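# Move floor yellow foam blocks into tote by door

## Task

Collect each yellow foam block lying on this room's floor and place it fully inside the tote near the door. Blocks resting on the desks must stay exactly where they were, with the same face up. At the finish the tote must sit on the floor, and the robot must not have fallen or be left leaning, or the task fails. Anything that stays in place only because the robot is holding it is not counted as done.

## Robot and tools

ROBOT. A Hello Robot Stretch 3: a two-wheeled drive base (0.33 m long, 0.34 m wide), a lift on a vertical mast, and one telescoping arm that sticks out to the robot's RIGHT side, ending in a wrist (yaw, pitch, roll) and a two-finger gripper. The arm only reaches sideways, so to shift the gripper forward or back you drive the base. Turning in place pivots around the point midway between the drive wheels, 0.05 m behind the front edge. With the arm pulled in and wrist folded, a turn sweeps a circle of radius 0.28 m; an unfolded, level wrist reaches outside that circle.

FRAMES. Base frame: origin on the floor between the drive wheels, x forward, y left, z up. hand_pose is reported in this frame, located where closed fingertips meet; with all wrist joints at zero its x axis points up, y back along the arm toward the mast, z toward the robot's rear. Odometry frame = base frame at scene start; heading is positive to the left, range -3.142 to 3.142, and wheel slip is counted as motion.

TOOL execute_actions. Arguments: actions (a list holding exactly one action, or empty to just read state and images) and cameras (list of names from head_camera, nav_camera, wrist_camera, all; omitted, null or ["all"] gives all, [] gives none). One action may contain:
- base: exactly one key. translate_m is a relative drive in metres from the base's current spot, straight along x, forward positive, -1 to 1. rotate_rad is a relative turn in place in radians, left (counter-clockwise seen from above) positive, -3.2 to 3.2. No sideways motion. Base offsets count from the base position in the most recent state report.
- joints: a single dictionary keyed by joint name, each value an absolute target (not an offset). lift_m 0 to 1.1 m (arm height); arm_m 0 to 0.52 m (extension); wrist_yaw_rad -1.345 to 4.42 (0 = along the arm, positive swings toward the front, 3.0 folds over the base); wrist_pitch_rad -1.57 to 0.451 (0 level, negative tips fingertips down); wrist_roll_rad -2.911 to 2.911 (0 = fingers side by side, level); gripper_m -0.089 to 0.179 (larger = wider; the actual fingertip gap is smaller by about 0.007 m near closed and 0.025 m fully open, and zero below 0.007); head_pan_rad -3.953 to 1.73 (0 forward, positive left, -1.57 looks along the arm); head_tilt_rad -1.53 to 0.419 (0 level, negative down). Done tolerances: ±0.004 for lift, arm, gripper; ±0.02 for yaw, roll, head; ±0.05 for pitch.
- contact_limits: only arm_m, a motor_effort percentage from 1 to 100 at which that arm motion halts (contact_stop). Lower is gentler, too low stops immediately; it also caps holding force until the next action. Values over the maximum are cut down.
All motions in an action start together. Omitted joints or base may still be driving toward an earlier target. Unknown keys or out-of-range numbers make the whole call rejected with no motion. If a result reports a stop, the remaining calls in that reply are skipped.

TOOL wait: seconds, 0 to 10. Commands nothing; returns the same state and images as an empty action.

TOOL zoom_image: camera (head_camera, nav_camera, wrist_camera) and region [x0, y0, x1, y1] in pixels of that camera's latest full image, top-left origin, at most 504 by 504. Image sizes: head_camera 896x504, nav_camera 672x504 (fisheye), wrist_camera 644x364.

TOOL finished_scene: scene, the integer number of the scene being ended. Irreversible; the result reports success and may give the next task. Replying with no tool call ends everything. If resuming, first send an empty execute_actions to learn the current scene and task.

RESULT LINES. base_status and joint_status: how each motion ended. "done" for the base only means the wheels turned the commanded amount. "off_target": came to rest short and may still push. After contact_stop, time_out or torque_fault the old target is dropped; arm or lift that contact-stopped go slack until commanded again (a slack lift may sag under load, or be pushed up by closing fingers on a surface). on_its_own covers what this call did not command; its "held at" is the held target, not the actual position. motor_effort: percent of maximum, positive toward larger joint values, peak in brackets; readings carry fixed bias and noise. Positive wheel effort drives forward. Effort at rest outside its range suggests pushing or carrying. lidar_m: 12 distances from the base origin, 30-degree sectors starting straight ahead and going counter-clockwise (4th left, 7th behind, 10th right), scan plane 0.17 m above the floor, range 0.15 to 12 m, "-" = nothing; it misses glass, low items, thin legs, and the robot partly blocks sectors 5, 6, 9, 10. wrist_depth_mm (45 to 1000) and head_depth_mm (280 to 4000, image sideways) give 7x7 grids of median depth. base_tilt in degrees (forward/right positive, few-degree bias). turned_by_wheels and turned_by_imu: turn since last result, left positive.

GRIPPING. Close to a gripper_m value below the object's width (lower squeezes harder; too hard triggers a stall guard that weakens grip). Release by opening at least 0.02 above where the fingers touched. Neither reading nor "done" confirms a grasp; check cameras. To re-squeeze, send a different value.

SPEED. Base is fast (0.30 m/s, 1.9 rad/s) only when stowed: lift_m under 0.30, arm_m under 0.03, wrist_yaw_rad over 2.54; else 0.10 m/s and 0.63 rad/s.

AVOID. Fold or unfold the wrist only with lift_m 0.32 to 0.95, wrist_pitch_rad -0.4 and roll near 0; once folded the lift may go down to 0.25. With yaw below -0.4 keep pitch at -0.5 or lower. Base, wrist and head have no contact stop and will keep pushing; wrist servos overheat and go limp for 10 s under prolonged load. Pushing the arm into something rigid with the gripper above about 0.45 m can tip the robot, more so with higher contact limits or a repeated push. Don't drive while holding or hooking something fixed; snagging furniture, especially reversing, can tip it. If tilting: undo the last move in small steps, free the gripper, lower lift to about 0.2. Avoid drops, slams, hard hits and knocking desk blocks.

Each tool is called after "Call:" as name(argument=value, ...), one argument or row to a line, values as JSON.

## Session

Call:
execute_actions(
  actions=[
    {"joints":{"head_pan_rad":1.2,"head_tilt_rad":-0.7,"lift_m":0.29}},
  ],
  cameras=["nav_camera"],
)

Call:
execute_actions(
  actions=[
    {"joints":{"head_pan_rad":-0.2}},
  ],
  cameras=["nav_camera"],
)

Call:
execute_actions(
  actions=[
    {"joints":{"head_pan_rad":-1.8}},
  ],
  cameras=["nav_camera"],
)

Call:
execute_actions(
  actions=[
    {"joints":{"head_pan_rad":-3.4}},
  ],
  cameras=["nav_camera"],
)

Scene clock: 1.90 s.
base_odometry: x=+0.000 y=+0.000 heading=+0.000 (m, m, rad; odometry frame)
turned_by_wheels: +0.000 (rad since the last result)
turned_by_imu: +0.000 (rad since the last result)
base_tilt: forward=-0.5 right=+1.9 (deg)
lidar_m: 1.66 2.15 1.02 0.87 0.87 0.99 1.58 1.58 1.00 0.86 0.86 0.99
head_depth_mm: 2126 2359 2534 2186 1744 1441 1237 / 1139 1297 1551 2100 1741 1435 1231 / 1038 1177 1345 1578 1719 1426 1223 / 958 1074 1215 1410 1625 1419 1218 / 885 983 1110 1256 1466 1413 1214 / 831 911 1012 1143 1309 1387 1211 / 776 847 935 1048 1184 1336 1202
base_status: not commanded
joint_positions: lift_m=+0.290 arm_m=+0.001 wrist_yaw_rad=+2.997 wrist_pitch_rad=-0.563 wrist_roll_rad=+0.016 gripper_m=+0.037 head_pan_rad=+1.193 head_tilt_rad=-0.691
joint_status: all done
motor_effort: left_wheel=+1(0) right_wheel=+0(0) lift_m=+11(16) arm_m=-1(2) wrist_yaw_rad=+0(1) wrist_pitch_rad=+4(4) wrist_roll_rad=+0(0) gripper_m=-1(1) head_pan_rad=+3(45) head_tilt_rad=-3(31) (%)
hand_pose: x=+0.0083 y=+0.0558 z=+0.2721 quat_wxyz=(+0.247, +0.697, +0.145, +0.658) (m; base frame)
wrist_depth_mm: 725 - 896 989 - - - / 750 - 862 945 - - - / 624 - 703 742 792 859 921 / 535 542 594 614 647 686 736 / 476 - - 552 549 577 609 / - - - - 483 497 523 / - - - 409 426 437 457
pictures: nav_camera (sideways: a quarter turn counterclockwise sets it upright)
Images, in order (width x height): nav_camera 672x504.

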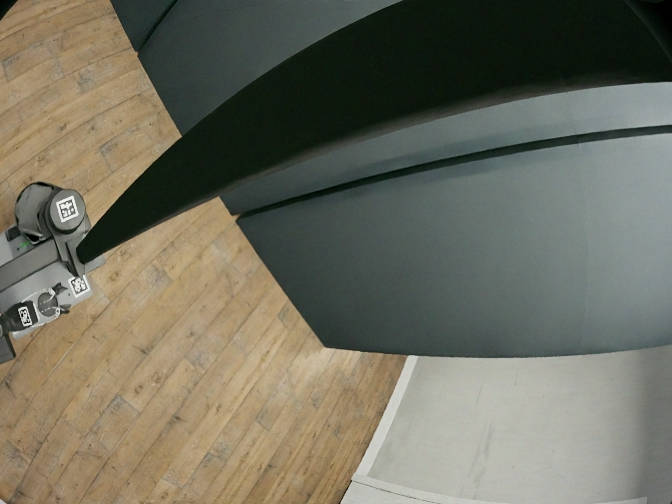

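Scene clock: 3.13 s.
base_odometry: x=+0.000 y=+0.000 heading=+0.000 (m, m, rad; odometry frame)
turned_by_wheels: +0.000 (rad since the last result)
turned_by_imu: +0.000 (rad since the last result)
base_tilt: forward=-0.6 right=+1.9 (deg)
lidar_m: 1.66 2.15 1.02 0.87 0.87 0.99 1.58 1.58 1.01 0.86 0.86 0.98
head_depth_mm: 996 1057 1129 1212 1308 1370 1231 / 1122 1202 1299 1400 1535 1439 1232 / 1284 1395 1523 1674 1676 1424 1233 / 1494 1647 1818 1983 1707 1417 1223 / 1804 2007 2277 2124 1698 1419 1213 / 1965 2157 2394 2043 1706 1409 1209 / 1839 2026 2240 1996 1667 1409 1207
base_status: not commanded
joint_positions: lift_m=+0.290 arm_m=+0.001 wrist_yaw_rad=+2.997 wrist_pitch_rad=-0.563 wrist_roll_rad=+0.016 gripper_m=+0.037 head_pan_rad=-0.193 head_tilt_rad=-0.691
joint_status: all done
motor_effort: left_wheel=+1(1) right_wheel=+0(0) lift_m=+11(11) arm_m=-1(1) wrist_yaw_rad=+1(1) wrist_pitch_rad=+4(4) wrist_roll_rad=+0(0) gripper_m=+1(1) head_pan_rad=-4(45) head_tilt_rad=-3(3) (%)
hand_pose: x=+0.0083 y=+0.0558 z=+0.2721 quat_wxyz=(+0.247, +0.697, +0.145, +0.658) (m; base frame)
wrist_depth_mm: 727 - 881 973 - - - / 738 - 878 927 - - - / 628 - 702 739 798 851 928 / 530 542 596 612 647 697 734 / 480 - - 554 551 578 609 / - - - - 484 497 518 / - - - 408 425 437 453
pictures: nav_camera (sideways: a quarter turn counterclockwise sets it upright)
Images, in order (width x height): nav_camera 672x504.

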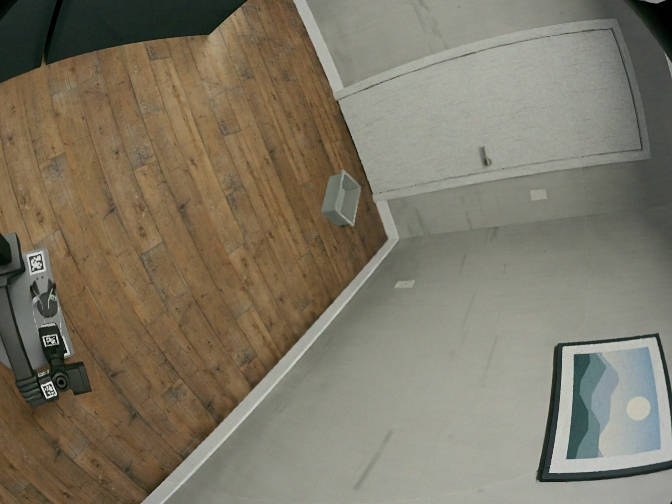

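Scene clock: 4.47 s.
base_odometry: x=+0.000 y=+0.000 heading=+0.000 (m, m, rad; odometry frame)
turned_by_wheels: +0.000 (rad since the last result)
turned_by_imu: +0.000 (rad since the last result)
base_tilt: forward=-0.6 right=+1.9 (deg)
lidar_m: 1.67 2.15 1.02 0.87 0.87 1.00 1.58 1.58 1.01 0.86 0.86 0.99
head_depth_mm: 1012 1155 1349 1623 1736 1440 1233 / 946 1071 1231 1459 1674 1436 1222 / 886 999 1144 1340 1591 1425 1224 / 839 936 1067 1220 1447 1428 1216 / 796 883 993 1132 1321 1406 1209 / 753 831 930 1051 1216 1344 1209 / 717 790 878 985 1118 1295 1195
base_status: not commanded
joint_positions: lift_m=+0.290 arm_m=+0.001 wrist_yaw_rad=+2.997 wrist_pitch_rad=-0.563 wrist_roll_rad=+0.016 gripper_m=+0.037 head_pan_rad=-1.793 head_tilt_rad=-0.691
joint_status: all done
motor_effort: left_wheel=+0(0) right_wheel=+0(0) lift_m=+11(11) arm_m=-2(1) wrist_yaw_rad=+1(0) wrist_pitch_rad=+4(4) wrist_roll_rad=+0(1) gripper_m=+0(1) head_pan_rad=-4(47) head_tilt_rad=-3(4) (%)
hand_pose: x=+0.0083 y=+0.0558 z=+0.2721 quat_wxyz=(+0.247, +0.697, +0.145, +0.658) (m; base frame)
wrist_depth_mm: 730 - 890 988 - - - / 733 - 869 952 - - - / 619 - 708 745 793 855 925 / 531 542 597 614 646 686 733 / 481 - - 546 547 579 609 / - - - - 482 501 521 / - - - 408 425 437 455
pictures: nav_camera (sideways: a quarter turn counterclockwise sets it upright)
Images, in order (width x height): nav_camera 672x504.

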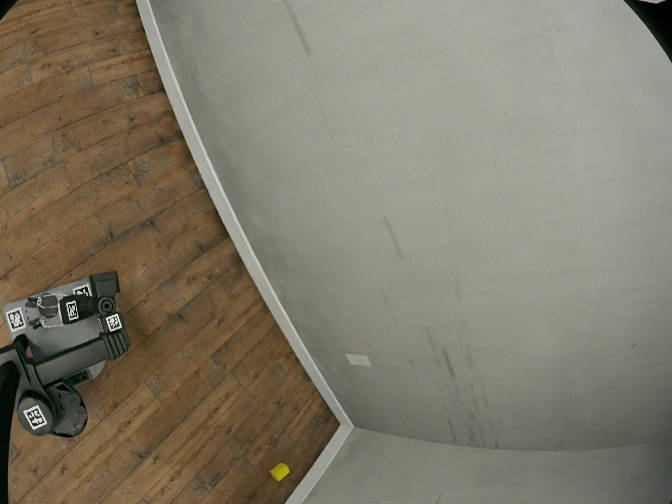

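Scene clock: 5.80 s.
base_odometry: x=+0.000 y=+0.000 heading=+0.000 (m, m, rad; odometry frame)
turned_by_wheels: +0.000 (rad since the last result)
turned_by_imu: +0.000 (rad since the last result)
base_tilt: forward=-0.5 right=+1.8 (deg)
lidar_m: 1.67 2.14 1.02 0.87 0.87 0.99 1.58 1.58 1.01 0.86 0.86 0.98
head_depth_mm: 953 1013 1090 1176 1276 1369 1232 / 1057 1145 1241 1353 1491 1428 1227 / 1195 1303 1426 1581 1656 1424 1217 / 1372 1503 1686 1890 1712 1419 1214 / 1510 1681 1889 2047 1703 1413 1209 / 1451 1593 1777 1958 1680 1410 1204 / 1367 1507 1662 1863 1683 1403 1203
base_status: not commanded
joint_positions: lift_m=+0.290 arm_m=+0.001 wrist_yaw_rad=+2.997 wrist_pitch_rad=-0.563 wrist_roll_rad=+0.016 gripper_m=+0.037 head_pan_rad=-3.393 head_tilt_rad=-0.692
joint_status: all done
motor_effort: left_wheel=+0(0) right_wheel=+0(0) lift_m=+11(11) arm_m=-1(1) wrist_yaw_rad=+1(0) wrist_pitch_rad=+4(4) wrist_roll_rad=+0(0) gripper_m=-1(1) head_pan_rad=-4(47) head_tilt_rad=-3(4) (%)
hand_pose: x=+0.0083 y=+0.0558 z=+0.2721 quat_wxyz=(+0.247, +0.697, +0.145, +0.658) (m; base frame)
wrist_depth_mm: 724 - 877 995 - - - / 740 - 867 940 - - - / 624 - 696 740 790 865 923 / 532 540 592 618 652 687 736 / 479 - - 549 548 579 610 / - - - - 485 499 522 / - - - 407 423 438 456
pictures: nav_camera (sideways: a quarter turn counterclockwise sets it upright)
Images, in order (width x height): nav_camera 672x504.

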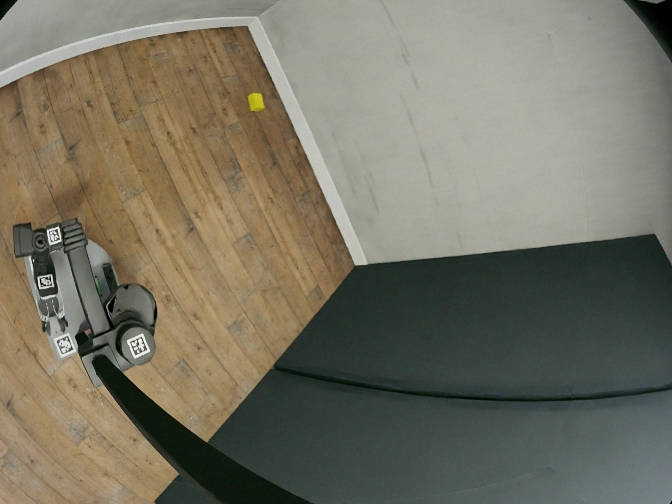

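Call:
execute_actions(
  actions=[
    {"base":{"rotate_rad":0.2},"joints":{"head_pan_rad":-2.2,"head_tilt_rad":-1.2,"wrist_yaw_rad":2.8}},
  ],
  cameras=[],
)

Call:
execute_actions(
  actions=[
    {"base":{"translate_m":-1}},
  ],
  cameras=["head_camera"],
)

Scene clock: 15.07 s.
base_odometry: x=+0.000 y=+0.000 heading=+0.200 (m, m, rad; odometry frame)
turned_by_wheels: +0.200 (rad since the last result)
turned_by_imu: +0.202 (rad since the last result)
base_tilt: forward=-0.6 right=+2.0 (deg)
lidar_m: 2.14 1.35 0.93 0.87 0.88 1.14 1.58 1.33 0.91 0.86 0.87 1.13
head_depth_mm: 1746 1723 1555 1412 1302 1217 1105 / 1569 1699 1553 1403 1298 - - / 1382 1647 1540 1420 1294 - - / 1234 1526 1520 1396 1294 - - / 1120 1358 1506 1383 1293 - 1091 / 1020 1205 1455 1387 1277 1170 1097 / 943 1100 1341 1374 1269 1174 1098
base_status: done
joint_positions: lift_m=+0.290 arm_m=+0.001 wrist_yaw_rad=+2.804 wrist_pitch_rad=-0.563 wrist_roll_rad=+0.016 gripper_m=+0.037 head_pan_rad=-2.207 head_tilt_rad=-1.185
joint_status: all done
motor_effort: left_wheel=-2(8) right_wheel=+3(11) lift_m=+11(11) arm_m=-1(1) wrist_yaw_rad=-3(3) wrist_pitch_rad=+4(4) wrist_roll_rad=+0(0) gripper_m=+0(0) head_pan_rad=+4(45) head_tilt_rad=-6(28) (%)
hand_pose: x=+0.0464 y=+0.0464 z=+0.2721 quat_wxyz=(+0.309, +0.707, +0.077, +0.631) (m; base frame)
wrist_depth_mm: 752 816 885 - - - - / 791 798 873 932 - - - / - 656 698 743 795 851 918 / - 561 584 616 653 689 736 / - 506 515 531 553 579 609 / - - - 452 485 498 521 / - - - 401 423 437 456
pictures: none
No camera images: the call's "cameras" was empty. Leave "cameras" out to get every camera's image.

Scene clock: 20.00 s.
base_odometry: x=-0.980 y=-0.198 heading=+0.200 (m, m, rad; odometry frame)
turned_by_wheels: +0.000 (rad since the last result)
turned_by_imu: -0.004 (rad since the last result)
base_tilt: forward=-0.4 right=+2.0 (deg)
lidar_m: 2.78 1.22 0.83 0.78 0.80 0.63 0.59 0.60 0.77 0.94 0.96 1.24
head_depth_mm: 640 736 861 1045 1253 1216 1111 / 703 819 983 1223 1293 - - / 783 929 1139 1373 1290 - - / 879 1066 1358 1388 1299 - - / 999 1257 1501 1386 1289 - 1092 / 1105 1342 1482 1381 1270 1170 1107 / 1041 1216 1441 1371 1268 1178 1093
base_status: done
joint_positions: lift_m=+0.290 arm_m=+0.001 wrist_yaw_rad=+2.803 wrist_pitch_rad=-0.563 wrist_roll_rad=+0.016 gripper_m=+0.037 head_pan_rad=-2.207 head_tilt_rad=-1.186
joint_status: not commanded
motor_effort: left_wheel=-1(9) right_wheel=+3(8) lift_m=+11(11) arm_m=-1(1) wrist_yaw_rad=-2(3) wrist_pitch_rad=+4(4) wrist_roll_rad=+1(1) gripper_m=-1(1) head_pan_rad=+4(3) head_tilt_rad=-5(5) (%)
hand_pose: x=+0.0465 y=+0.0463 z=+0.2720 quat_wxyz=(+0.309, +0.707, +0.077, +0.631) (m; base frame)
wrist_depth_mm: 693 735 803 902 - - - / 738 776 839 947 - - - / - 658 695 732 800 852 913 / - 563 585 613 652 692 728 / - 504 523 530 552 580 604 / - - - 447 482 500 519 / - - - 404 425 441 459
pictures: head_camera (sideways: a quarter turn clockwise sets it upright)
Images, in order (width x height): head_camera 896x504.

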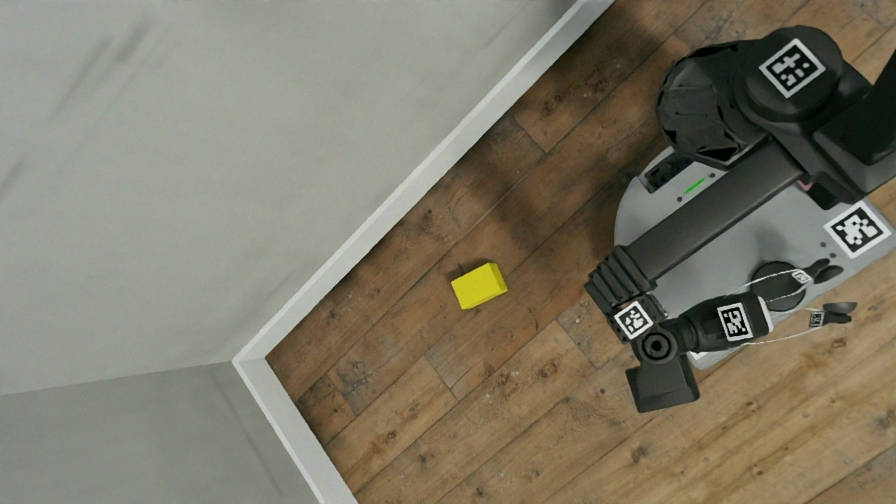

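Call:
execute_actions(
  actions=[
    {"base":{"rotate_rad":-0.56},"joints":{"arm_m":0.2,"gripper_m":0.14,"head_pan_rad":-1.57}},
  ],
  cameras=[],
)

Call:
execute_actions(
  actions=[
    {"joints":{"arm_m":0.39,"wrist_pitch_rad":-1.5,"wrist_yaw_rad":3.4,"lift_m":0.22}},
  ],
  cameras=["wrist_camera"],
)

Scene clock: 33.43 s.
base_odometry: x=-0.980 y=-0.198 heading=-0.360 (m, m, rad; odometry frame)
turned_by_wheels: -0.560 (rad since the last result)
turned_by_imu: -0.563 (rad since the last result)
base_tilt: forward=-0.5 right=+1.8 (deg)
lidar_m: 1.20 2.53 1.28 0.85 0.79 0.79 0.64 0.59 0.59 0.75 0.94 0.95
head_depth_mm: 668 759 883 1054 1265 1205 1134 / 741 858 1021 1250 1298 1215 - / 832 980 1200 1389 1295 - - / 944 1155 1426 1415 1271 - - / 1102 1354 1518 1392 1283 1177 1105 / 1078 1283 1479 1382 1270 1179 1101 / 1002 1181 1419 1373 1267 1173 1093
base_status: done
joint_positions: lift_m=+0.290 arm_m=+0.200 wrist_yaw_rad=+2.803 wrist_pitch_rad=-0.563 wrist_roll_rad=+0.016 gripper_m=+0.140 head_pan_rad=-1.577 head_tilt_rad=-1.186
joint_status: all done
motor_effort: left_wheel=+2(9) right_wheel=-3(12) lift_m=+11(11) arm_m=+4(3) wrist_yaw_rad=-2(2) wrist_pitch_rad=+4(3) wrist_roll_rad=+0(0) gripper_m=+0(81) head_pan_rad=+3(38) head_tilt_rad=-6(5) (%)
hand_pose: x=+0.0465 y=-0.1524 z=+0.2720 quat_wxyz=(+0.309, +0.707, +0.077, +0.631) (m; base frame)
wrist_depth_mm: 812 1000 - - - - - / 743 824 865 930 - - - / 665 - 727 749 790 848 925 / - - 603 613 654 684 731 / - - 513 524 557 586 608 / - - - 461 476 504 524 / - - - 408 417 436 458
pictures: none
No camera images: the call's "cameras" was empty. Leave "cameras" out to get every camera's image.

Scene clock: 36.07 s.
base_odometry: x=-0.980 y=-0.198 heading=-0.360 (m, m, rad; odometry frame)
turned_by_wheels: +0.000 (rad since the last result)
turned_by_imu: +0.000 (rad since the last result)
base_tilt: forward=-0.5 right=+1.8 (deg)
lidar_m: 1.20 2.54 1.28 0.85 0.79 0.79 0.63 0.59 0.59 0.75 0.94 0.95
head_depth_mm: 665 760 878 1052 1253 1205 1132 / 741 854 1010 1244 1295 1205 - / 831 979 1194 1368 1292 - - / 953 1144 1412 1366 1278 - - / 1098 1348 1512 1378 1275 1177 1104 / 1079 1279 1471 1378 1281 1184 1096 / 1001 1178 1409 1376 1264 1174 1096
base_status: not commanded
joint_positions: lift_m=+0.220 arm_m=+0.390 wrist_yaw_rad=+3.396 wrist_pitch_rad=-1.497 wrist_roll_rad=+0.016 gripper_m=+0.140 head_pan_rad=-1.577 head_tilt_rad=-1.186
joint_status: all done
motor_effort: left_wheel=+3(2) right_wheel=-3(3) lift_m=+11(12) arm_m=+3(3) wrist_yaw_rad=+2(2) wrist_pitch_rad=-1(4) wrist_roll_rad=+0(1) gripper_m=+0(0) head_pan_rad=+3(4) head_tilt_rad=-5(6) (%)
hand_pose: x=-0.0199 y=-0.5395 z=+0.1018 quat_wxyz=(+0.416, +0.457, +0.540, +0.572) (m; base frame)
wrist_depth_mm: 240 243 249 254 259 264 269 / 243 247 252 258 263 268 275 / 247 251 255 261 265 273 279 / 251 255 217 264 270 276 282 / 252 260 222 269 275 282 289 / - 264 268 273 278 286 292 / 262 267 273 278 283 291 298
pictures: wrist_camera
Images, in order (width x height): wrist_camera 644x364.

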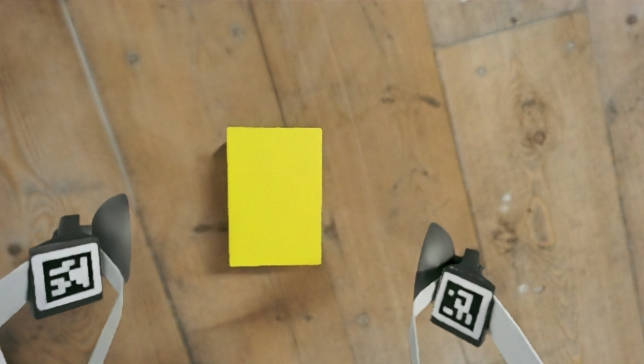

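Call:
execute_actions(
  actions=[
    {"joints":{"arm_m":0.382,"wrist_yaw_rad":3.5,"lift_m":0.14,"gripper_m":0.12}},
  ],
  cameras=["wrist_camera"],
)

Call:
execute_actions(
  actions=[
    {"joints":{"gripper_m":0.03}},
  ],
  cameras=[],
)

Call:
execute_actions(
  actions=[
    {"joints":{"lift_m":0.295,"arm_m":0.25,"wrist_yaw_rad":2.75}},
  ],
  cameras=[],
)

Call:
execute_actions(
  actions=[
    {"base":{"rotate_rad":0.63},"joints":{"arm_m":0.02,"wrist_pitch_rad":-0.45,"head_pan_rad":-0.6,"head_tilt_rad":-0.9}},
  ],
  cameras=["wrist_camera"],
)

Call:
execute_actions(
  actions=[
    {"base":{"translate_m":1}},
  ],
  cameras=[],
)

Call:
execute_actions(
  actions=[
    {"base":{"translate_m":1}},
  ],
  cameras=["head_camera"],
)

Scene clock: 55.43 s.
base_odometry: x=-0.980 y=-0.198 heading=-0.360 (m, m, rad; odometry frame)
turned_by_wheels: +0.000 (rad since the last result)
turned_by_imu: +0.001 (rad since the last result)
base_tilt: forward=-0.6 right=+1.9 (deg)
lidar_m: 1.20 2.54 1.28 0.85 0.78 0.79 0.63 0.59 0.60 0.75 0.94 0.95
head_depth_mm: 665 764 885 1055 1258 1202 1120 / 740 852 1021 1251 1292 1211 - / 830 983 1193 1365 1293 - - / 951 1148 1432 1353 1281 - - / 1105 1352 1519 1374 1279 1186 1105 / 1079 1289 1479 1386 1273 1173 1095 / 1007 1180 1427 1374 1270 1176 1096
base_status: not commanded
joint_positions: lift_m=+0.140 arm_m=+0.382 wrist_yaw_rad=+3.496 wrist_pitch_rad=-1.497 wrist_roll_rad=+0.016 gripper_m=+0.120 head_pan_rad=-1.577 head_tilt_rad=-1.186
joint_status: all done
motor_effort: left_wheel=+2(3) right_wheel=-3(4) lift_m=+11(12) arm_m=-5(5) wrist_yaw_rad=+3(3) wrist_pitch_rad=-1(1) wrist_roll_rad=+0(1) gripper_m=+0(74) head_pan_rad=+4(3) head_tilt_rad=-5(6) (%)
hand_pose: x=-0.0194 y=-0.5320 z=+0.0219 quat_wxyz=(+0.387, +0.429, +0.562, +0.592) (m; base frame)
wrist_depth_mm: 166 168 172 176 179 183 187 / 170 171 175 178 182 186 190 / 171 174 135 180 185 188 193 / 174 176 135 138 188 192 196 / 176 180 138 141 191 195 199 / - 183 140 143 193 198 203 / 181 184 143 192 197 202 206
pictures: wrist_camera
Images, in order (width x height): wrist_camera 644x364.

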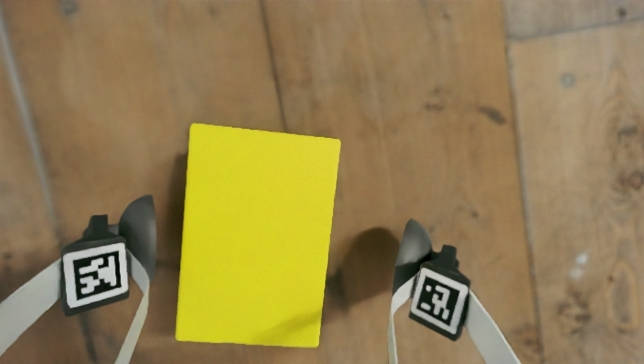

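Scene clock: 56.83 s.
base_odometry: x=-0.980 y=-0.198 heading=-0.360 (m, m, rad; odometry frame)
turned_by_wheels: +0.000 (rad since the last result)
turned_by_imu: +0.000 (rad since the last result)
base_tilt: forward=-0.5 right=+2.0 (deg)
lidar_m: 1.20 2.53 1.28 0.85 0.78 0.79 0.64 0.59 0.59 0.75 0.94 0.95
head_depth_mm: 665 761 884 1061 1257 1203 1122 / 739 856 1018 1249 1293 1210 - / 830 983 1201 1374 1291 - - / 949 1153 1422 1355 1273 - - / 1103 1343 1523 1376 1269 1184 1101 / 1079 1297 1476 1383 1277 1173 1100 / 1003 1178 1414 1382 1266 1181 1095
base_status: not commanded
joint_positions: lift_m=+0.140 arm_m=+0.382 wrist_yaw_rad=+3.496 wrist_pitch_rad=-1.497 wrist_roll_rad=+0.016 gripper_m=+0.031 head_pan_rad=-1.577 head_tilt_rad=-1.186
joint_status: all done
motor_effort: left_wheel=+3(3) right_wheel=-4(4) lift_m=+11(11) arm_m=-4(4) wrist_yaw_rad=+3(3) wrist_pitch_rad=-1(1) wrist_roll_rad=+0(0) gripper_m=-11(87) head_pan_rad=+4(3) head_tilt_rad=-6(5) (%)
hand_pose: x=-0.0194 y=-0.5320 z=+0.0219 quat_wxyz=(+0.387, +0.429, +0.562, +0.592) (m; base frame)
wrist_depth_mm: 166 169 172 176 179 183 187 / 169 171 175 178 182 185 190 / 171 174 175 180 185 189 193 / 173 177 134 136 187 192 196 / 176 179 135 138 191 195 199 / 179 - 138 140 195 198 203 / 180 185 140 192 197 202 207
pictures: none
No camera images: the call's "cameras" was empty. Leave "cameras" out to get every camera's image.

Scene clock: 59.07 s.
base_odometry: x=-0.980 y=-0.198 heading=-0.360 (m, m, rad; odometry frame)
turned_by_wheels: +0.000 (rad since the last result)
turned_by_imu: +0.000 (rad since the last result)
base_tilt: forward=-0.4 right=+2.0 (deg)
lidar_m: 1.19 2.54 1.28 0.85 0.78 0.79 0.63 0.59 0.59 0.34 0.94 0.95
head_depth_mm: 665 759 880 1053 1256 1207 1135 / 740 858 1016 1251 1295 1208 - / 834 982 1199 1388 1290 - - / 949 1150 1431 1440 1277 - - / 1108 1353 1521 1390 1280 1185 1102 / 1076 1290 1462 1383 1275 1176 1094 / 1002 1176 1419 1369 1265 1170 1098
base_status: not commanded
joint_positions: lift_m=+0.295 arm_m=+0.250 wrist_yaw_rad=+2.754 wrist_pitch_rad=-1.497 wrist_roll_rad=+0.016 gripper_m=+0.031 head_pan_rad=-1.577 head_tilt_rad=-1.186
joint_status: all done
motor_effort: left_wheel=+2(2) right_wheel=-4(3) lift_m=+25(27) arm_m=-4(5) wrist_yaw_rad=-2(5) wrist_pitch_rad=-1(1) wrist_roll_rad=+0(0) gripper_m=-11(12) head_pan_rad=+3(3) head_tilt_rad=-5(6) (%)
hand_pose: x=-0.0232 y=-0.4003 z=+0.1759 quat_wxyz=(+0.575, +0.604, +0.368, +0.411) (m; base frame)
wrist_depth_mm: 308 314 321 326 333 338 347 / 313 318 326 330 338 344 352 / 318 323 328 332 344 350 358 / 322 328 134 136 347 356 362 / 327 330 136 138 355 363 369 / 331 - 138 140 360 369 376 / 336 345 140 356 366 374 384
pictures: none
No camera images: the call's "cameras" was empty. Leave "cameras" out to get every camera's image.

Scene clock: 62.00 s.
base_odometry: x=-0.980 y=-0.198 heading=+0.270 (m, m, rad; odometry frame)
turned_by_wheels: +0.630 (rad since the last result)
turned_by_imu: +0.636 (rad since the last result)
base_tilt: forward=-0.7 right=+2.1 (deg)
lidar_m: 3.12 1.13 0.82 0.78 0.81 0.61 0.59 0.61 0.82 0.94 0.97 1.32
head_depth_mm: 996 1094 1217 1362 1444 1295 1147 / 1099 1214 1367 1552 1465 1289 1143 / 1230 1375 1561 1657 1456 1278 1137 / 1381 1581 1836 1693 1449 1274 1133 / 1585 1836 1980 1689 1443 1267 1131 / 1851 2240 1988 1677 1430 1266 1123 / 2259 2450 1975 1659 1430 1259 1121
base_status: done
joint_positions: lift_m=+0.295 arm_m=+0.020 wrist_yaw_rad=+2.753 wrist_pitch_rad=-0.470 wrist_roll_rad=+0.016 gripper_m=+0.031 head_pan_rad=-0.607 head_tilt_rad=-0.903
joint_status: all done
motor_effort: left_wheel=-2(5) right_wheel=+4(10) lift_m=+25(25) arm_m=-4(5) wrist_yaw_rad=-2(3) wrist_pitch_rad=+6(7) wrist_roll_rad=+0(0) gripper_m=-11(11) head_pan_rad=+3(42) head_tilt_rad=+1(18) (%)
hand_pose: x=+0.0612 y=+0.0359 z=+0.2957 quat_wxyz=(+0.295, +0.711, +0.027, +0.637) (m; base frame)
wrist_depth_mm: 678 733 799 889 986 - - / 726 801 882 992 - - - / 750 786 774 897 978 - - / - 638 134 136 756 805 864 / - 550 135 138 628 649 699 / - - 138 140 543 550 576 / - - 139 419 450 474 497
pictures: wrist_camera
Images, in order (width x height): wrist_camera 644x364.

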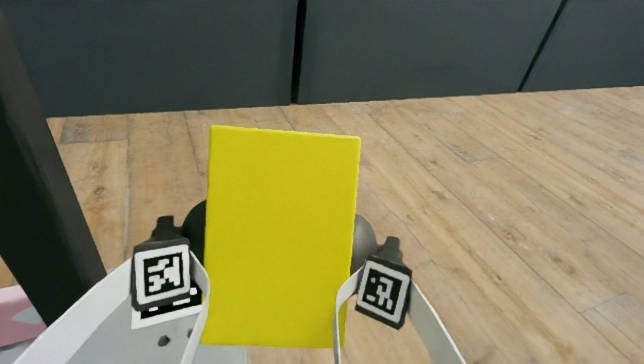

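Scene clock: 67.00 s.
base_odometry: x=-0.016 y=+0.068 heading=+0.270 (m, m, rad; odometry frame)
turned_by_wheels: +0.000 (rad since the last result)
turned_by_imu: +0.005 (rad since the last result)
base_tilt: forward=-0.6 right=+1.9 (deg)
lidar_m: 2.14 1.14 0.83 0.80 0.82 1.12 1.59 1.34 0.97 0.93 0.96 1.31
head_depth_mm: 987 1083 1195 1347 1444 1292 1148 / 1091 1211 1349 1538 1468 1279 1150 / 1213 1353 1548 1653 1456 1281 1140 / 1371 1567 1818 1697 1458 1275 1139 / 1585 1838 1965 1695 1437 1263 1129 / 1843 2226 1997 1664 1437 1265 1124 / 2045 2254 1940 1678 1425 1249 1122
base_status: done
joint_positions: lift_m=+0.295 arm_m=+0.020 wrist_yaw_rad=+2.753 wrist_pitch_rad=-0.470 wrist_roll_rad=+0.016 gripper_m=+0.031 head_pan_rad=-0.607 head_tilt_rad=-0.902
joint_status: not commanded
motor_effort: left_wheel=-2(6) right_wheel=+4(14) lift_m=+25(25) arm_m=-5(4) wrist_yaw_rad=-2(2) wrist_pitch_rad=+6(6) wrist_roll_rad=+1(1) gripper_m=-11(12) head_pan_rad=+4(4) head_tilt_rad=+1(1) (%)
hand_pose: x=+0.0612 y=+0.0360 z=+0.2958 quat_wxyz=(+0.295, +0.711, +0.027, +0.638) (m; base frame)
wrist_depth_mm: 683 743 812 894 - - - / 747 817 876 988 - - - / 756 784 782 904 996 - - / - 639 134 136 757 812 873 / - 550 136 138 623 648 691 / - - 138 140 539 552 579 / - - 139 417 454 475 499
pictures: none
No camera images: the call's "cameras" was empty. Leave "cameras" out to get every camera's image.

Scene clock: 72.00 s.
base_odometry: x=+0.948 y=+0.334 heading=+0.269 (m, m, rad; odometry frame)
turned_by_wheels: +0.000 (rad since the last result)
turned_by_imu: +0.005 (rad since the last result)
base_tilt: forward=-0.7 right=+1.9 (deg)
lidar_m: 1.15 1.18 1.64 0.80 0.84 1.13 2.59 1.32 0.96 0.92 0.95 1.19
head_depth_mm: 981 1075 1191 1330 1427 1291 1149 / 1080 1199 1340 1533 1469 1281 1144 / 1211 1349 1543 1653 1454 1278 1140 / 1297 1509 1756 1696 1420 1272 1130 / 1220 1403 1639 1687 1444 1266 1130 / 1127 1282 1490 1636 1386 1265 1121 / 1054 1191 1367 1561 1435 1262 1121
base_status: done
joint_positions: lift_m=+0.295 arm_m=+0.020 wrist_yaw_rad=+2.753 wrist_pitch_rad=-0.470 wrist_roll_rad=+0.016 gripper_m=+0.031 head_pan_rad=-0.607 head_tilt_rad=-0.902
joint_status: not commanded
motor_effort: left_wheel=-2(7) right_wheel=+3(13) lift_m=+25(25) arm_m=-4(5) wrist_yaw_rad=-2(2) wrist_pitch_rad=+6(6) wrist_roll_rad=+0(0) gripper_m=-12(12) head_pan_rad=+3(3) head_tilt_rad=+1(1) (%)
hand_pose: x=+0.0612 y=+0.0360 z=+0.2958 quat_wxyz=(+0.295, +0.711, +0.027, +0.638) (m; base frame)
wrist_depth_mm: 690 757 828 - - - 994 / 755 814 902 - - - - / 758 786 770 923 988 - - / - 637 134 136 759 812 869 / - 550 136 138 635 660 691 / - - 137 139 540 551 583 / - - 139 419 453 479 499
pictures: head_camera (sideways: a quarter turn clockwise sets it upright)
Images, in order (width x height): head_camera 896x504.

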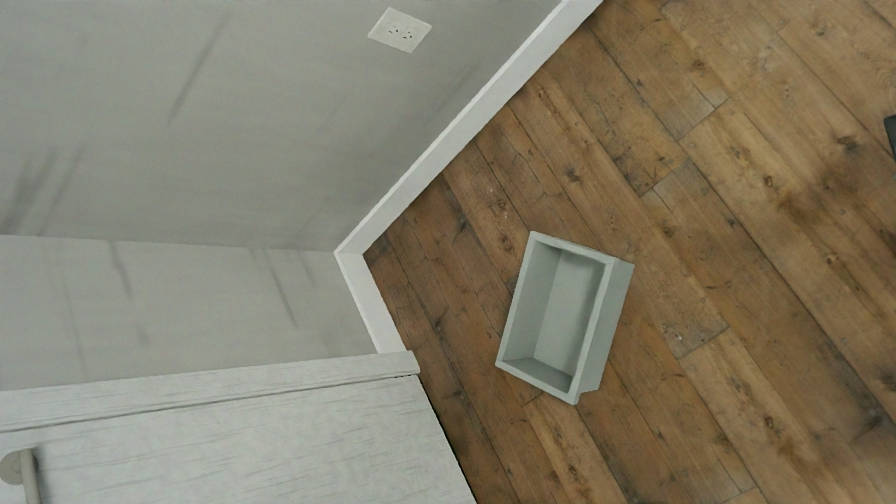

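Call:
execute_actions(
  actions=[
    {"base":{"translate_m":0.45}},
  ],
  cameras=[],
)

Call:
execute_actions(
  actions=[
    {"base":{"translate_m":0.17},"joints":{"lift_m":0.35,"arm_m":0.2}},
  ],
  cameras=[],
)

Call:
execute_actions(
  actions=[
    {"joints":{"arm_m":0.3,"wrist_pitch_rad":-1.5,"wrist_yaw_rad":3.75,"head_pan_rad":1.4,"head_tilt_rad":-0.5}},
  ],
  cameras=["wrist_camera","head_camera"],
)

Scene clock: 85.53 s.
base_odometry: x=+1.381 y=+0.454 heading=+0.269 (m, m, rad; odometry frame)
turned_by_wheels: +0.000 (rad since the last result)
turned_by_imu: +0.002 (rad since the last result)
base_tilt: forward=-0.5 right=+2.1 (deg)
lidar_m: 0.70 0.72 1.01 0.96 0.84 1.14 3.01 1.31 0.96 0.92 0.95 0.72
head_depth_mm: 967 1070 1189 1336 1432 1290 1140 / 922 1102 1303 1506 1459 1245 1122 / 851 996 1211 1551 1459 1248 1126 / 762 882 1056 1319 1445 1252 1110 / 712 818 959 1155 1392 1272 1130 / 668 754 882 1052 1287 1264 1126 / 628 706 812 953 1152 1257 1117
base_status: done
joint_positions: lift_m=+0.295 arm_m=+0.020 wrist_yaw_rad=+2.753 wrist_pitch_rad=-0.470 wrist_roll_rad=+0.016 gripper_m=+0.031 head_pan_rad=-0.607 head_tilt_rad=-0.902
joint_status: not commanded
motor_effort: left_wheel=-2(5) right_wheel=+4(13) lift_m=+25(25) arm_m=-4(4) wrist_yaw_rad=-2(2) wrist_pitch_rad=+6(7) wrist_roll_rad=+0(0) gripper_m=-12(12) head_pan_rad=+3(3) head_tilt_rad=+1(1) (%)
hand_pose: x=+0.0612 y=+0.0360 z=+0.2958 quat_wxyz=(+0.295, +0.711, +0.027, +0.638) (m; base frame)
wrist_depth_mm: 878 - - - - 761 594 / 880 - - - - 782 583 / 753 779 774 905 957 790 607 / - 641 134 136 772 746 616 / - 546 136 138 626 658 627 / - - 137 140 537 553 580 / - - 139 417 450 479 496
pictures: none
No camera images: the call's "cameras" was empty. Leave "cameras" out to get every camera's image.

Scene clock: 88.53 s.
base_odometry: x=+1.545 y=+0.499 heading=+0.269 (m, m, rad; odometry frame)
turned_by_wheels: +0.000 (rad since the last result)
turned_by_imu: +0.001 (rad since the last result)
base_tilt: forward=-0.5 right=+2.0 (deg)
lidar_m: 0.53 0.55 0.77 2.10 1.01 1.14 3.12 1.31 0.95 0.92 0.74 0.55
head_depth_mm: 758 918 1143 1327 1426 1291 - / 659 815 1025 1345 1468 1285 1136 / 613 699 861 1115 1409 1273 1137 / 569 647 789 969 1268 1275 1131 / 530 608 714 867 1093 1263 1129 / 496 565 653 779 958 1202 1129 / 466 525 601 705 854 1074 1126
base_status: done
joint_positions: lift_m=+0.350 arm_m=+0.200 wrist_yaw_rad=+2.753 wrist_pitch_rad=-0.469 wrist_roll_rad=+0.016 gripper_m=+0.031 head_pan_rad=-0.607 head_tilt_rad=-0.902
joint_status: all done
motor_effort: left_wheel=-2(7) right_wheel=+3(14) lift_m=+25(26) arm_m=+3(3) wrist_yaw_rad=-2(2) wrist_pitch_rad=+6(6) wrist_roll_rad=+0(1) gripper_m=-12(11) head_pan_rad=+3(3) head_tilt_rad=+1(1) (%)
hand_pose: x=+0.0613 y=-0.1432 z=+0.3509 quat_wxyz=(+0.295, +0.711, +0.026, +0.638) (m; base frame)
wrist_depth_mm: - - - - 793 554 440 / - - - - 820 567 447 / 824 909 886 - 797 576 455 / 689 765 134 136 787 587 461 / - - 136 138 723 605 469 / - - 138 140 614 598 480 / - - 140 474 512 537 489
pictures: none
No camera images: the call's "cameras" was empty. Leave "cameras" out to get every camera's image.

Scene clock: 90.50 s.
base_odometry: x=+1.545 y=+0.499 heading=+0.269 (m, m, rad; odometry frame)
turned_by_wheels: +0.000 (rad since the last result)
turned_by_imu: +0.000 (rad since the last result)
base_tilt: forward=-0.6 right=+2.0 (deg)
lidar_m: 0.53 0.55 0.77 2.10 1.01 1.14 3.14 1.31 0.95 0.92 0.74 0.55
head_depth_mm: 945 965 990 1019 1037 1062 1092 / 1155 1193 1222 1260 1308 1343 1293 / 1461 1557 1624 1684 1744 1608 1361 / 2100 2237 2368 2502 2087 1646 1352 / 3287 3572 3767 2908 2066 1638 1350 / 3209 3459 3774 2877 2075 1641 1335 / 3197 3439 3719 2808 2053 1619 1341
base_status: not commanded
joint_positions: lift_m=+0.350 arm_m=+0.300 wrist_yaw_rad=+3.746 wrist_pitch_rad=-1.496 wrist_roll_rad=+0.016 gripper_m=+0.031 head_pan_rad=+1.393 head_tilt_rad=-0.508
joint_status: all done
motor_effort: left_wheel=-2(2) right_wheel=+3(3) lift_m=+25(25) arm_m=+2(3) wrist_yaw_rad=+3(4) wrist_pitch_rad=-1(6) wrist_roll_rad=+0(0) gripper_m=-12(12) head_pan_rad=+3(45) head_tilt_rad=+4(22) (%)
hand_pose: x=-0.0183 y=-0.4486 z=+0.2309 quat_wxyz=(+0.310, +0.356, +0.611, +0.635) (m; base frame)
wrist_depth_mm: 361 365 373 378 387 398 403 / 365 370 321 288 389 398 410 / 369 377 264 382 396 331 417 / 375 379 134 136 403 347 424 / 381 385 135 138 410 342 432 / 388 - 138 140 344 318 438 / 391 396 140 415 425 435 446
pictures: head_camera (sideways: a quarter turn clockwise sets it upright), wrist_camera
Images, in order (width x height): head_camera 896x504, wrist_camera 644x364.

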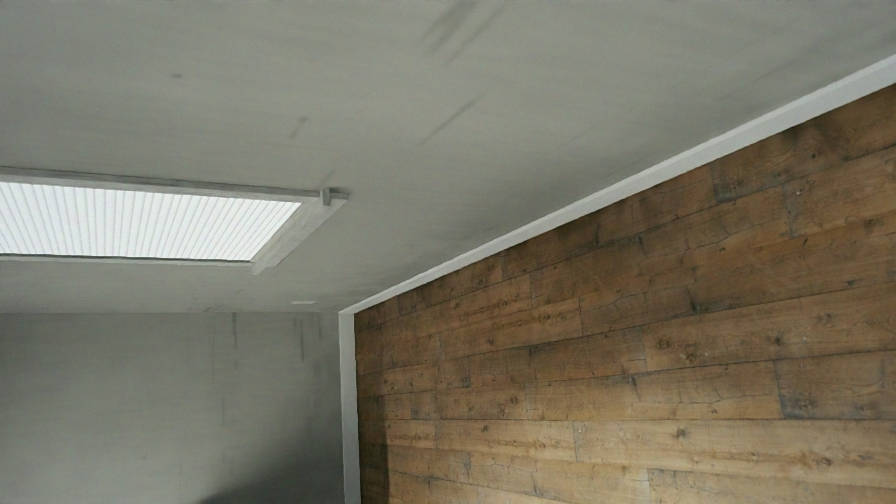

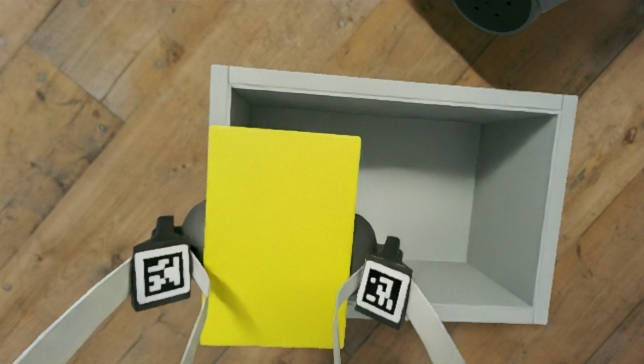

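Call:
execute_actions(
  actions=[
    {"base":{"translate_m":0.028},"joints":{"arm_m":0.28,"lift_m":0.30}},
  ],
)

Scene clock: 114.27 s.
base_odometry: x=+1.572 y=+0.507 heading=+0.269 (m, m, rad; odometry frame)
turned_by_wheels: +0.000 (rad since the last result)
turned_by_imu: +0.001 (rad since the last result)
base_tilt: forward=-0.5 right=+1.9 (deg)
lidar_m: 0.50 0.52 0.73 1.99 1.01 1.14 3.11 1.31 0.95 0.37 0.71 0.52
head_depth_mm: 899 907 932 955 983 1007 1033 / 1098 1130 1161 1204 1233 1275 1289 / 1427 1479 1542 1578 1665 1587 1356 / 1988 2132 2230 2402 2058 1645 1356 / 3244 3439 3814 2880 2108 1646 1342 / 3281 3429 3786 2860 2078 1634 1341 / 3186 3410 3653 2825 2079 1626 1341
base_status: done
joint_positions: lift_m=+0.300 arm_m=+0.280 wrist_yaw_rad=+3.746 wrist_pitch_rad=-1.497 wrist_roll_rad=+0.016 gripper_m=+0.031 head_pan_rad=+1.393 head_tilt_rad=-0.508
joint_status: all done
motor_effort: left_wheel=-2(6) right_wheel=+3(12) lift_m=+11(22) arm_m=-4(4) wrist_yaw_rad=+2(3) wrist_pitch_rad=-1(2) wrist_roll_rad=+0(1) gripper_m=-12(12) head_pan_rad=+4(4) head_tilt_rad=+4(3) (%)
hand_pose: x=-0.0183 y=-0.4293 z=+0.1818 quat_wxyz=(+0.310, +0.356, +0.611, +0.635) (m; base frame)
wrist_depth_mm: 313 317 326 331 338 345 352 / 319 241 236 219 228 240 358 / 321 247 278 338 345 296 364 / 328 254 134 136 351 291 370 / 332 335 136 138 357 288 378 / 339 - 137 140 341 285 385 / 340 348 140 237 243 252 391
pictures: head_camera (sideways: a quarter turn clockwise sets it upright), nav_camera (sideways: a quarter turn counterclockwise sets it upright), wrist_camera
Images, in order (width x height): head_camera 896x504, nav_camera 672x504, wrist_camera 644x364.

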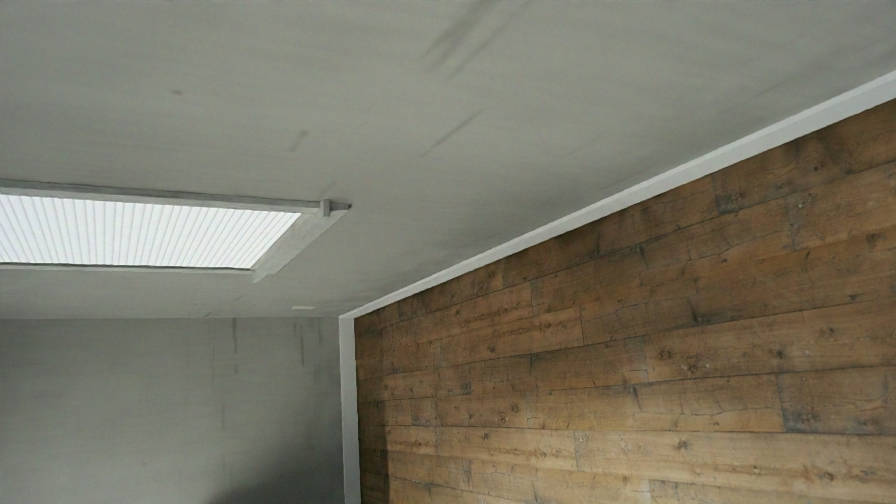

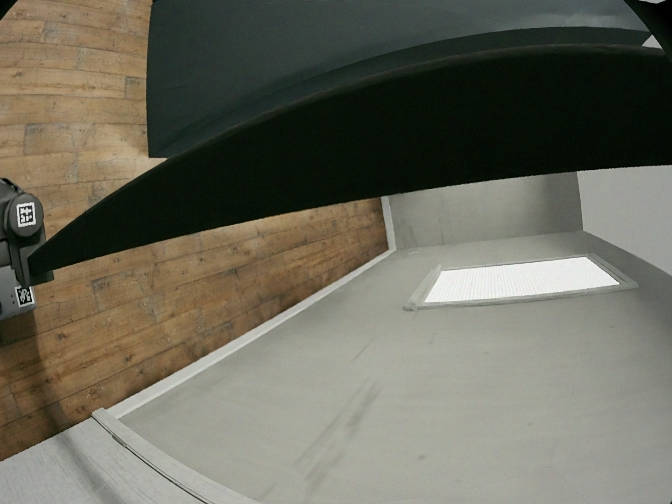

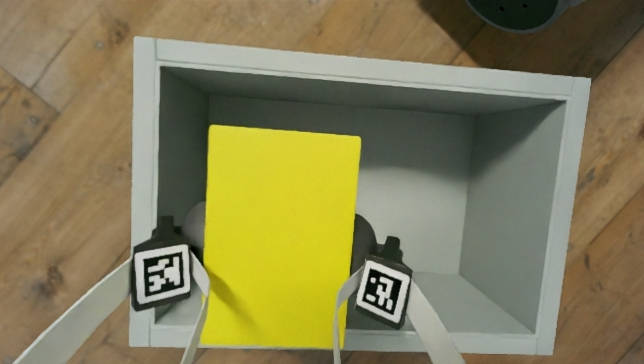

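Call:
execute_actions(
  actions=[
    {"joints":{"lift_m":0.15}},
  ],
  cameras=[],
)

Call:
execute_actions(
  actions=[
    {"joints":{"gripper_m":0.085}},
  ],
  cameras=[],
)

Call:
execute_actions(
  actions=[
    {"joints":{"lift_m":0.295}},
  ],
  cameras=["wrist_camera"],
)

Call:
execute_actions(
  actions=[
    {"base":{"rotate_rad":1.57},"joints":{"arm_m":0.02,"wrist_yaw_rad":2.75,"wrist_pitch_rad":-0.45,"gripper_m":0.03,"head_pan_rad":0,"head_tilt_rad":-0.7}},
  ],
  cameras=["nav_camera"],
)

Call:
execute_actions(
  actions=[
    {"base":{"translate_m":1}},
  ],
  cameras=["nav_camera"],
)

Scene clock: 130.27 s.
base_odometry: x=+1.572 y=+0.507 heading=+0.269 (m, m, rad; odometry frame)
turned_by_wheels: +0.000 (rad since the last result)
turned_by_imu: +0.001 (rad since the last result)
base_tilt: forward=-0.4 right=+1.9 (deg)
lidar_m: 0.50 0.52 0.73 2.00 1.01 1.14 3.09 1.31 0.95 0.92 0.71 0.52
head_depth_mm: 896 911 931 961 975 1004 1033 / 1099 1130 1155 1200 1233 1275 1283 / 1431 1477 1534 1591 1662 1594 1364 / 1986 2107 2255 2373 2049 1636 1357 / 3226 3467 3747 2856 2094 1657 1346 / 3270 3492 3770 2848 2082 1630 1349 / 3240 3422 3649 2834 2052 1624 1329
base_status: not commanded
joint_positions: lift_m=+0.150 arm_m=+0.280 wrist_yaw_rad=+3.746 wrist_pitch_rad=-1.497 wrist_roll_rad=+0.016 gripper_m=+0.031 head_pan_rad=+1.393 head_tilt_rad=-0.508
joint_status: all done
motor_effort: left_wheel=-2(2) right_wheel=+3(3) lift_m=+11(12) arm_m=-4(5) wrist_yaw_rad=+3(3) wrist_pitch_rad=+0(1) wrist_roll_rad=+1(1) gripper_m=-12(11) head_pan_rad=+3(4) head_tilt_rad=+4(3) (%)
hand_pose: x=-0.0183 y=-0.4294 z=+0.0318 quat_wxyz=(+0.310, +0.356, +0.611, +0.635) (m; base frame)
wrist_depth_mm: 128 139 131 124 118 113 108 / 130 178 181 185 188 183 170 / 132 180 183 187 192 197 199 / 134 183 134 136 196 200 201 / 136 179 135 138 198 203 203 / 131 - 138 140 203 206 200 / - 192 140 200 205 210 199
pictures: none
No camera images: the call's "cameras" was empty. Leave "cameras" out to get every camera's image.

Scene clock: 131.30 s.
base_odometry: x=+1.572 y=+0.507 heading=+0.269 (m, m, rad; odometry frame)
turned_by_wheels: +0.000 (rad since the last result)
turned_by_imu: +0.000 (rad since the last result)
base_tilt: forward=-0.6 right=+2.0 (deg)
lidar_m: 0.50 0.52 0.73 1.99 1.01 1.14 3.11 1.31 0.95 0.92 0.71 0.52
head_depth_mm: 890 911 933 955 986 1008 1031 / 1096 1121 1164 1204 1223 1268 1285 / 1428 1486 1517 1591 1668 1589 1361 / 2019 2112 2241 2411 2056 1653 1354 / 3211 3498 3741 2881 2083 1637 1348 / 3303 3481 3697 2836 2090 1646 1344 / 3151 3438 3683 2798 2061 1627 1342
base_status: not commanded
joint_positions: lift_m=+0.150 arm_m=+0.280 wrist_yaw_rad=+3.746 wrist_pitch_rad=-1.497 wrist_roll_rad=+0.016 gripper_m=+0.085 head_pan_rad=+1.393 head_tilt_rad=-0.508
joint_status: all done
motor_effort: left_wheel=-2(2) right_wheel=+3(3) lift_m=+11(11) arm_m=-5(4) wrist_yaw_rad=+3(3) wrist_pitch_rad=-1(1) wrist_roll_rad=+0(0) gripper_m=-1(78) head_pan_rad=+3(3) head_tilt_rad=+3(3) (%)
hand_pose: x=-0.0183 y=-0.4294 z=+0.0318 quat_wxyz=(+0.310, +0.356, +0.611, +0.635) (m; base frame)
wrist_depth_mm: 128 139 131 124 118 112 108 / 130 178 182 185 188 183 171 / 132 180 184 187 192 197 199 / 134 183 144 145 195 200 202 / 136 166 146 148 198 203 203 / 130 - 148 150 202 206 201 / 144 191 194 200 206 210 199
pictures: none
No camera images: the call's "cameras" was empty. Leave "cameras" out to get every camera's image.

Scene clock: 133.47 s.
base_odometry: x=+1.572 y=+0.507 heading=+0.269 (m, m, rad; odometry frame)
turned_by_wheels: +0.000 (rad since the last result)
turned_by_imu: +0.000 (rad since the last result)
base_tilt: forward=-0.6 right=+1.8 (deg)
lidar_m: 0.50 0.52 0.73 2.00 1.01 1.14 3.10 1.31 0.95 0.92 0.71 0.52
head_depth_mm: 889 912 940 958 985 1007 1037 / 1099 1131 1163 1197 1232 1277 1288 / 1418 1474 1536 1602 1662 1590 1370 / 2008 2138 2260 2399 2052 1640 1357 / 3196 3450 3767 2877 2081 1635 1351 / 3301 3528 3735 2833 2063 1635 1341 / 3178 3455 3637 2802 2058 1638 1340
base_status: not commanded
joint_positions: lift_m=+0.295 arm_m=+0.280 wrist_yaw_rad=+3.746 wrist_pitch_rad=-1.497 wrist_roll_rad=+0.016 gripper_m=+0.085 head_pan_rad=+1.393 head_tilt_rad=-0.508
joint_status: all done
motor_effort: left_wheel=-2(2) right_wheel=+3(3) lift_m=+24(25) arm_m=-4(4) wrist_yaw_rad=+3(3) wrist_pitch_rad=-1(1) wrist_roll_rad=+1(1) gripper_m=-1(0) head_pan_rad=+4(4) head_tilt_rad=+4(4) (%)
hand_pose: x=-0.0183 y=-0.4294 z=+0.1759 quat_wxyz=(+0.310, +0.356, +0.611, +0.635) (m; base frame)
wrist_depth_mm: 306 313 319 327 334 337 348 / 312 241 236 214 225 233 350 / 316 247 326 331 339 296 356 / 321 254 327 293 345 294 363 / 326 329 335 342 351 289 369 / 330 - 294 307 343 286 376 / 339 287 228 237 239 243 383
pictures: wrist_camera
Images, in order (width x height): wrist_camera 644x364.

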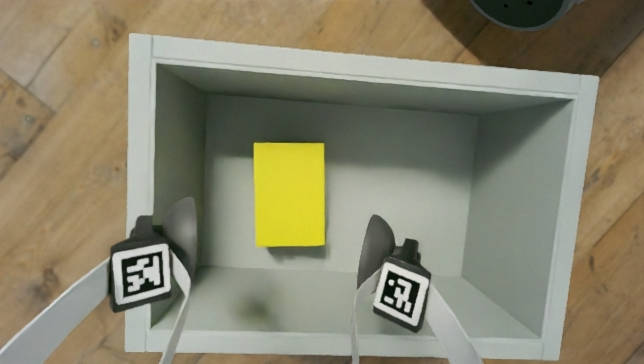

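Scene clock: 137.13 s.
base_odometry: x=+1.572 y=+0.507 heading=+1.839 (m, m, rad; odometry frame)
turned_by_wheels: +1.570 (rad since the last result)
turned_by_imu: +1.584 (rad since the last result)
base_tilt: forward=-0.6 right=+1.9 (deg)
lidar_m: 2.01 0.92 1.14 3.14 1.30 0.95 0.92 0.71 0.52 0.50 0.52 0.74
head_depth_mm: 1439 1442 1424 1415 1410 1355 1210 / 2051 2043 2029 1964 1704 1427 1228 / 3250 3573 2750 2153 1726 1431 1223 / 3329 3668 2875 2120 1712 1423 1210 / 3345 3642 2837 2120 1706 1415 1222 / 3325 3609 2858 2122 1688 1401 1214 / 3316 3637 2803 1964 1593 1404 1200
base_status: done
joint_positions: lift_m=+0.295 arm_m=+0.020 wrist_yaw_rad=+2.753 wrist_pitch_rad=-0.468 wrist_roll_rad=+0.016 gripper_m=+0.030 head_pan_rad=+0.007 head_tilt_rad=-0.692
joint_status: all done
motor_effort: left_wheel=-2(8) right_wheel=+3(13) lift_m=+24(25) arm_m=-5(4) wrist_yaw_rad=-2(3) wrist_pitch_rad=+6(5) wrist_roll_rad=+0(1) gripper_m=+0(80) head_pan_rad=-4(44) head_tilt_rad=-3(17) (%)
hand_pose: x=+0.0613 y=+0.0363 z=+0.2962 quat_wxyz=(+0.294, +0.711, +0.026, +0.638) (m; base frame)
wrist_depth_mm: - - - - - 850 752 / 960 - - - - 874 872 / 766 789 837 895 989 927 - / - 645 668 721 756 814 882 / - 544 585 613 625 659 690 / - - 483 499 531 557 578 / - - 431 441 459 479 497
pictures: nav_camera (sideways: a quarter turn counterclockwise sets it upright)
Images, in order (width x height): nav_camera 672x504.

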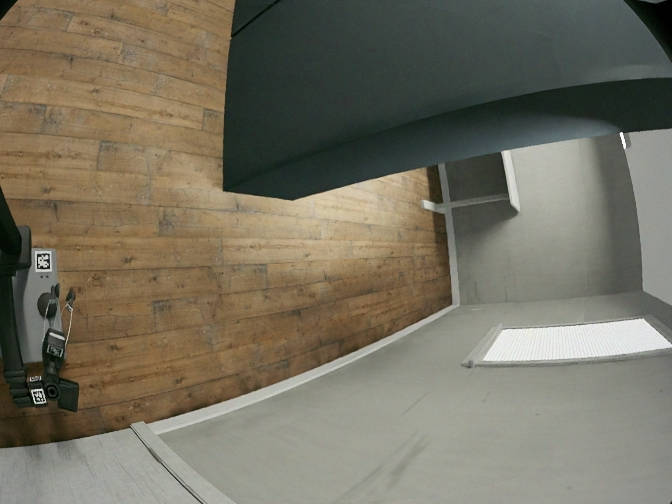

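Scene clock: 142.13 s.
base_odometry: x=+1.307 y=+1.471 heading=+1.839 (m, m, rad; odometry frame)
turned_by_wheels: +0.000 (rad since the last result)
turned_by_imu: +0.004 (rad since the last result)
base_tilt: forward=-0.4 right=+1.9 (deg)
lidar_m: 2.04 2.93 0.45 0.44 0.45 1.99 1.92 0.74 0.54 0.52 0.54 0.75
head_depth_mm: 1471 1420 1452 1434 1428 1362 1223 / 2138 2118 2078 1971 1705 1440 1234 / 2450 2719 2784 2176 1723 1436 1222 / 2441 2700 2861 2131 1711 1415 1221 / 2432 2748 2843 2134 1696 1419 1214 / 2418 2682 2787 2092 1694 1407 1204 / 2356 2663 2663 2106 1670 1401 1196
base_status: done
joint_positions: lift_m=+0.295 arm_m=+0.020 wrist_yaw_rad=+2.753 wrist_pitch_rad=-0.467 wrist_roll_rad=+0.016 gripper_m=+0.030 head_pan_rad=+0.007 head_tilt_rad=-0.692
joint_status: not commanded
motor_effort: left_wheel=-2(5) right_wheel=+3(14) lift_m=+24(24) arm_m=-5(5) wrist_yaw_rad=-2(3) wrist_pitch_rad=+5(5) wrist_roll_rad=+0(1) gripper_m=-1(1) head_pan_rad=-4(3) head_tilt_rad=-3(3) (%)
hand_pose: x=+0.0613 y=+0.0364 z=+0.2964 quat_wxyz=(+0.294, +0.711, +0.026, +0.638) (m; base frame)
wrist_depth_mm: 401 429 473 522 - - - / 434 465 512 586 - - - / 475 516 565 659 981 - - / - 555 626 693 765 821 875 / - 539 588 609 625 661 695 / - - 483 498 536 552 583 / - - 431 438 460 477 497
pictures: nav_camera (sideways: a quarter turn counterclockwise sets it upright)
Images, in order (width x height): nav_camera 672x504.

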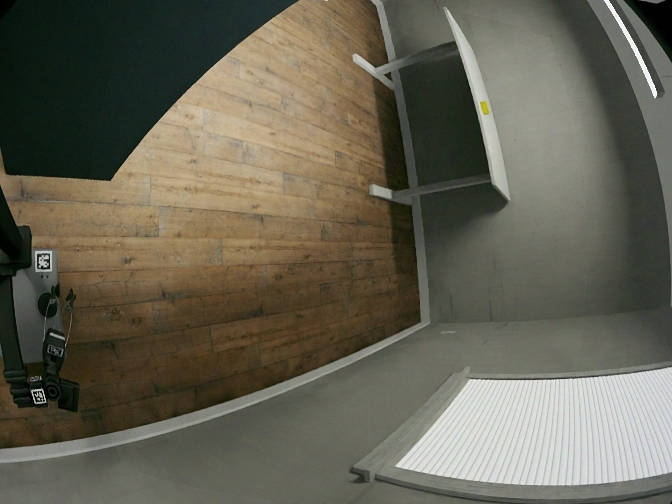

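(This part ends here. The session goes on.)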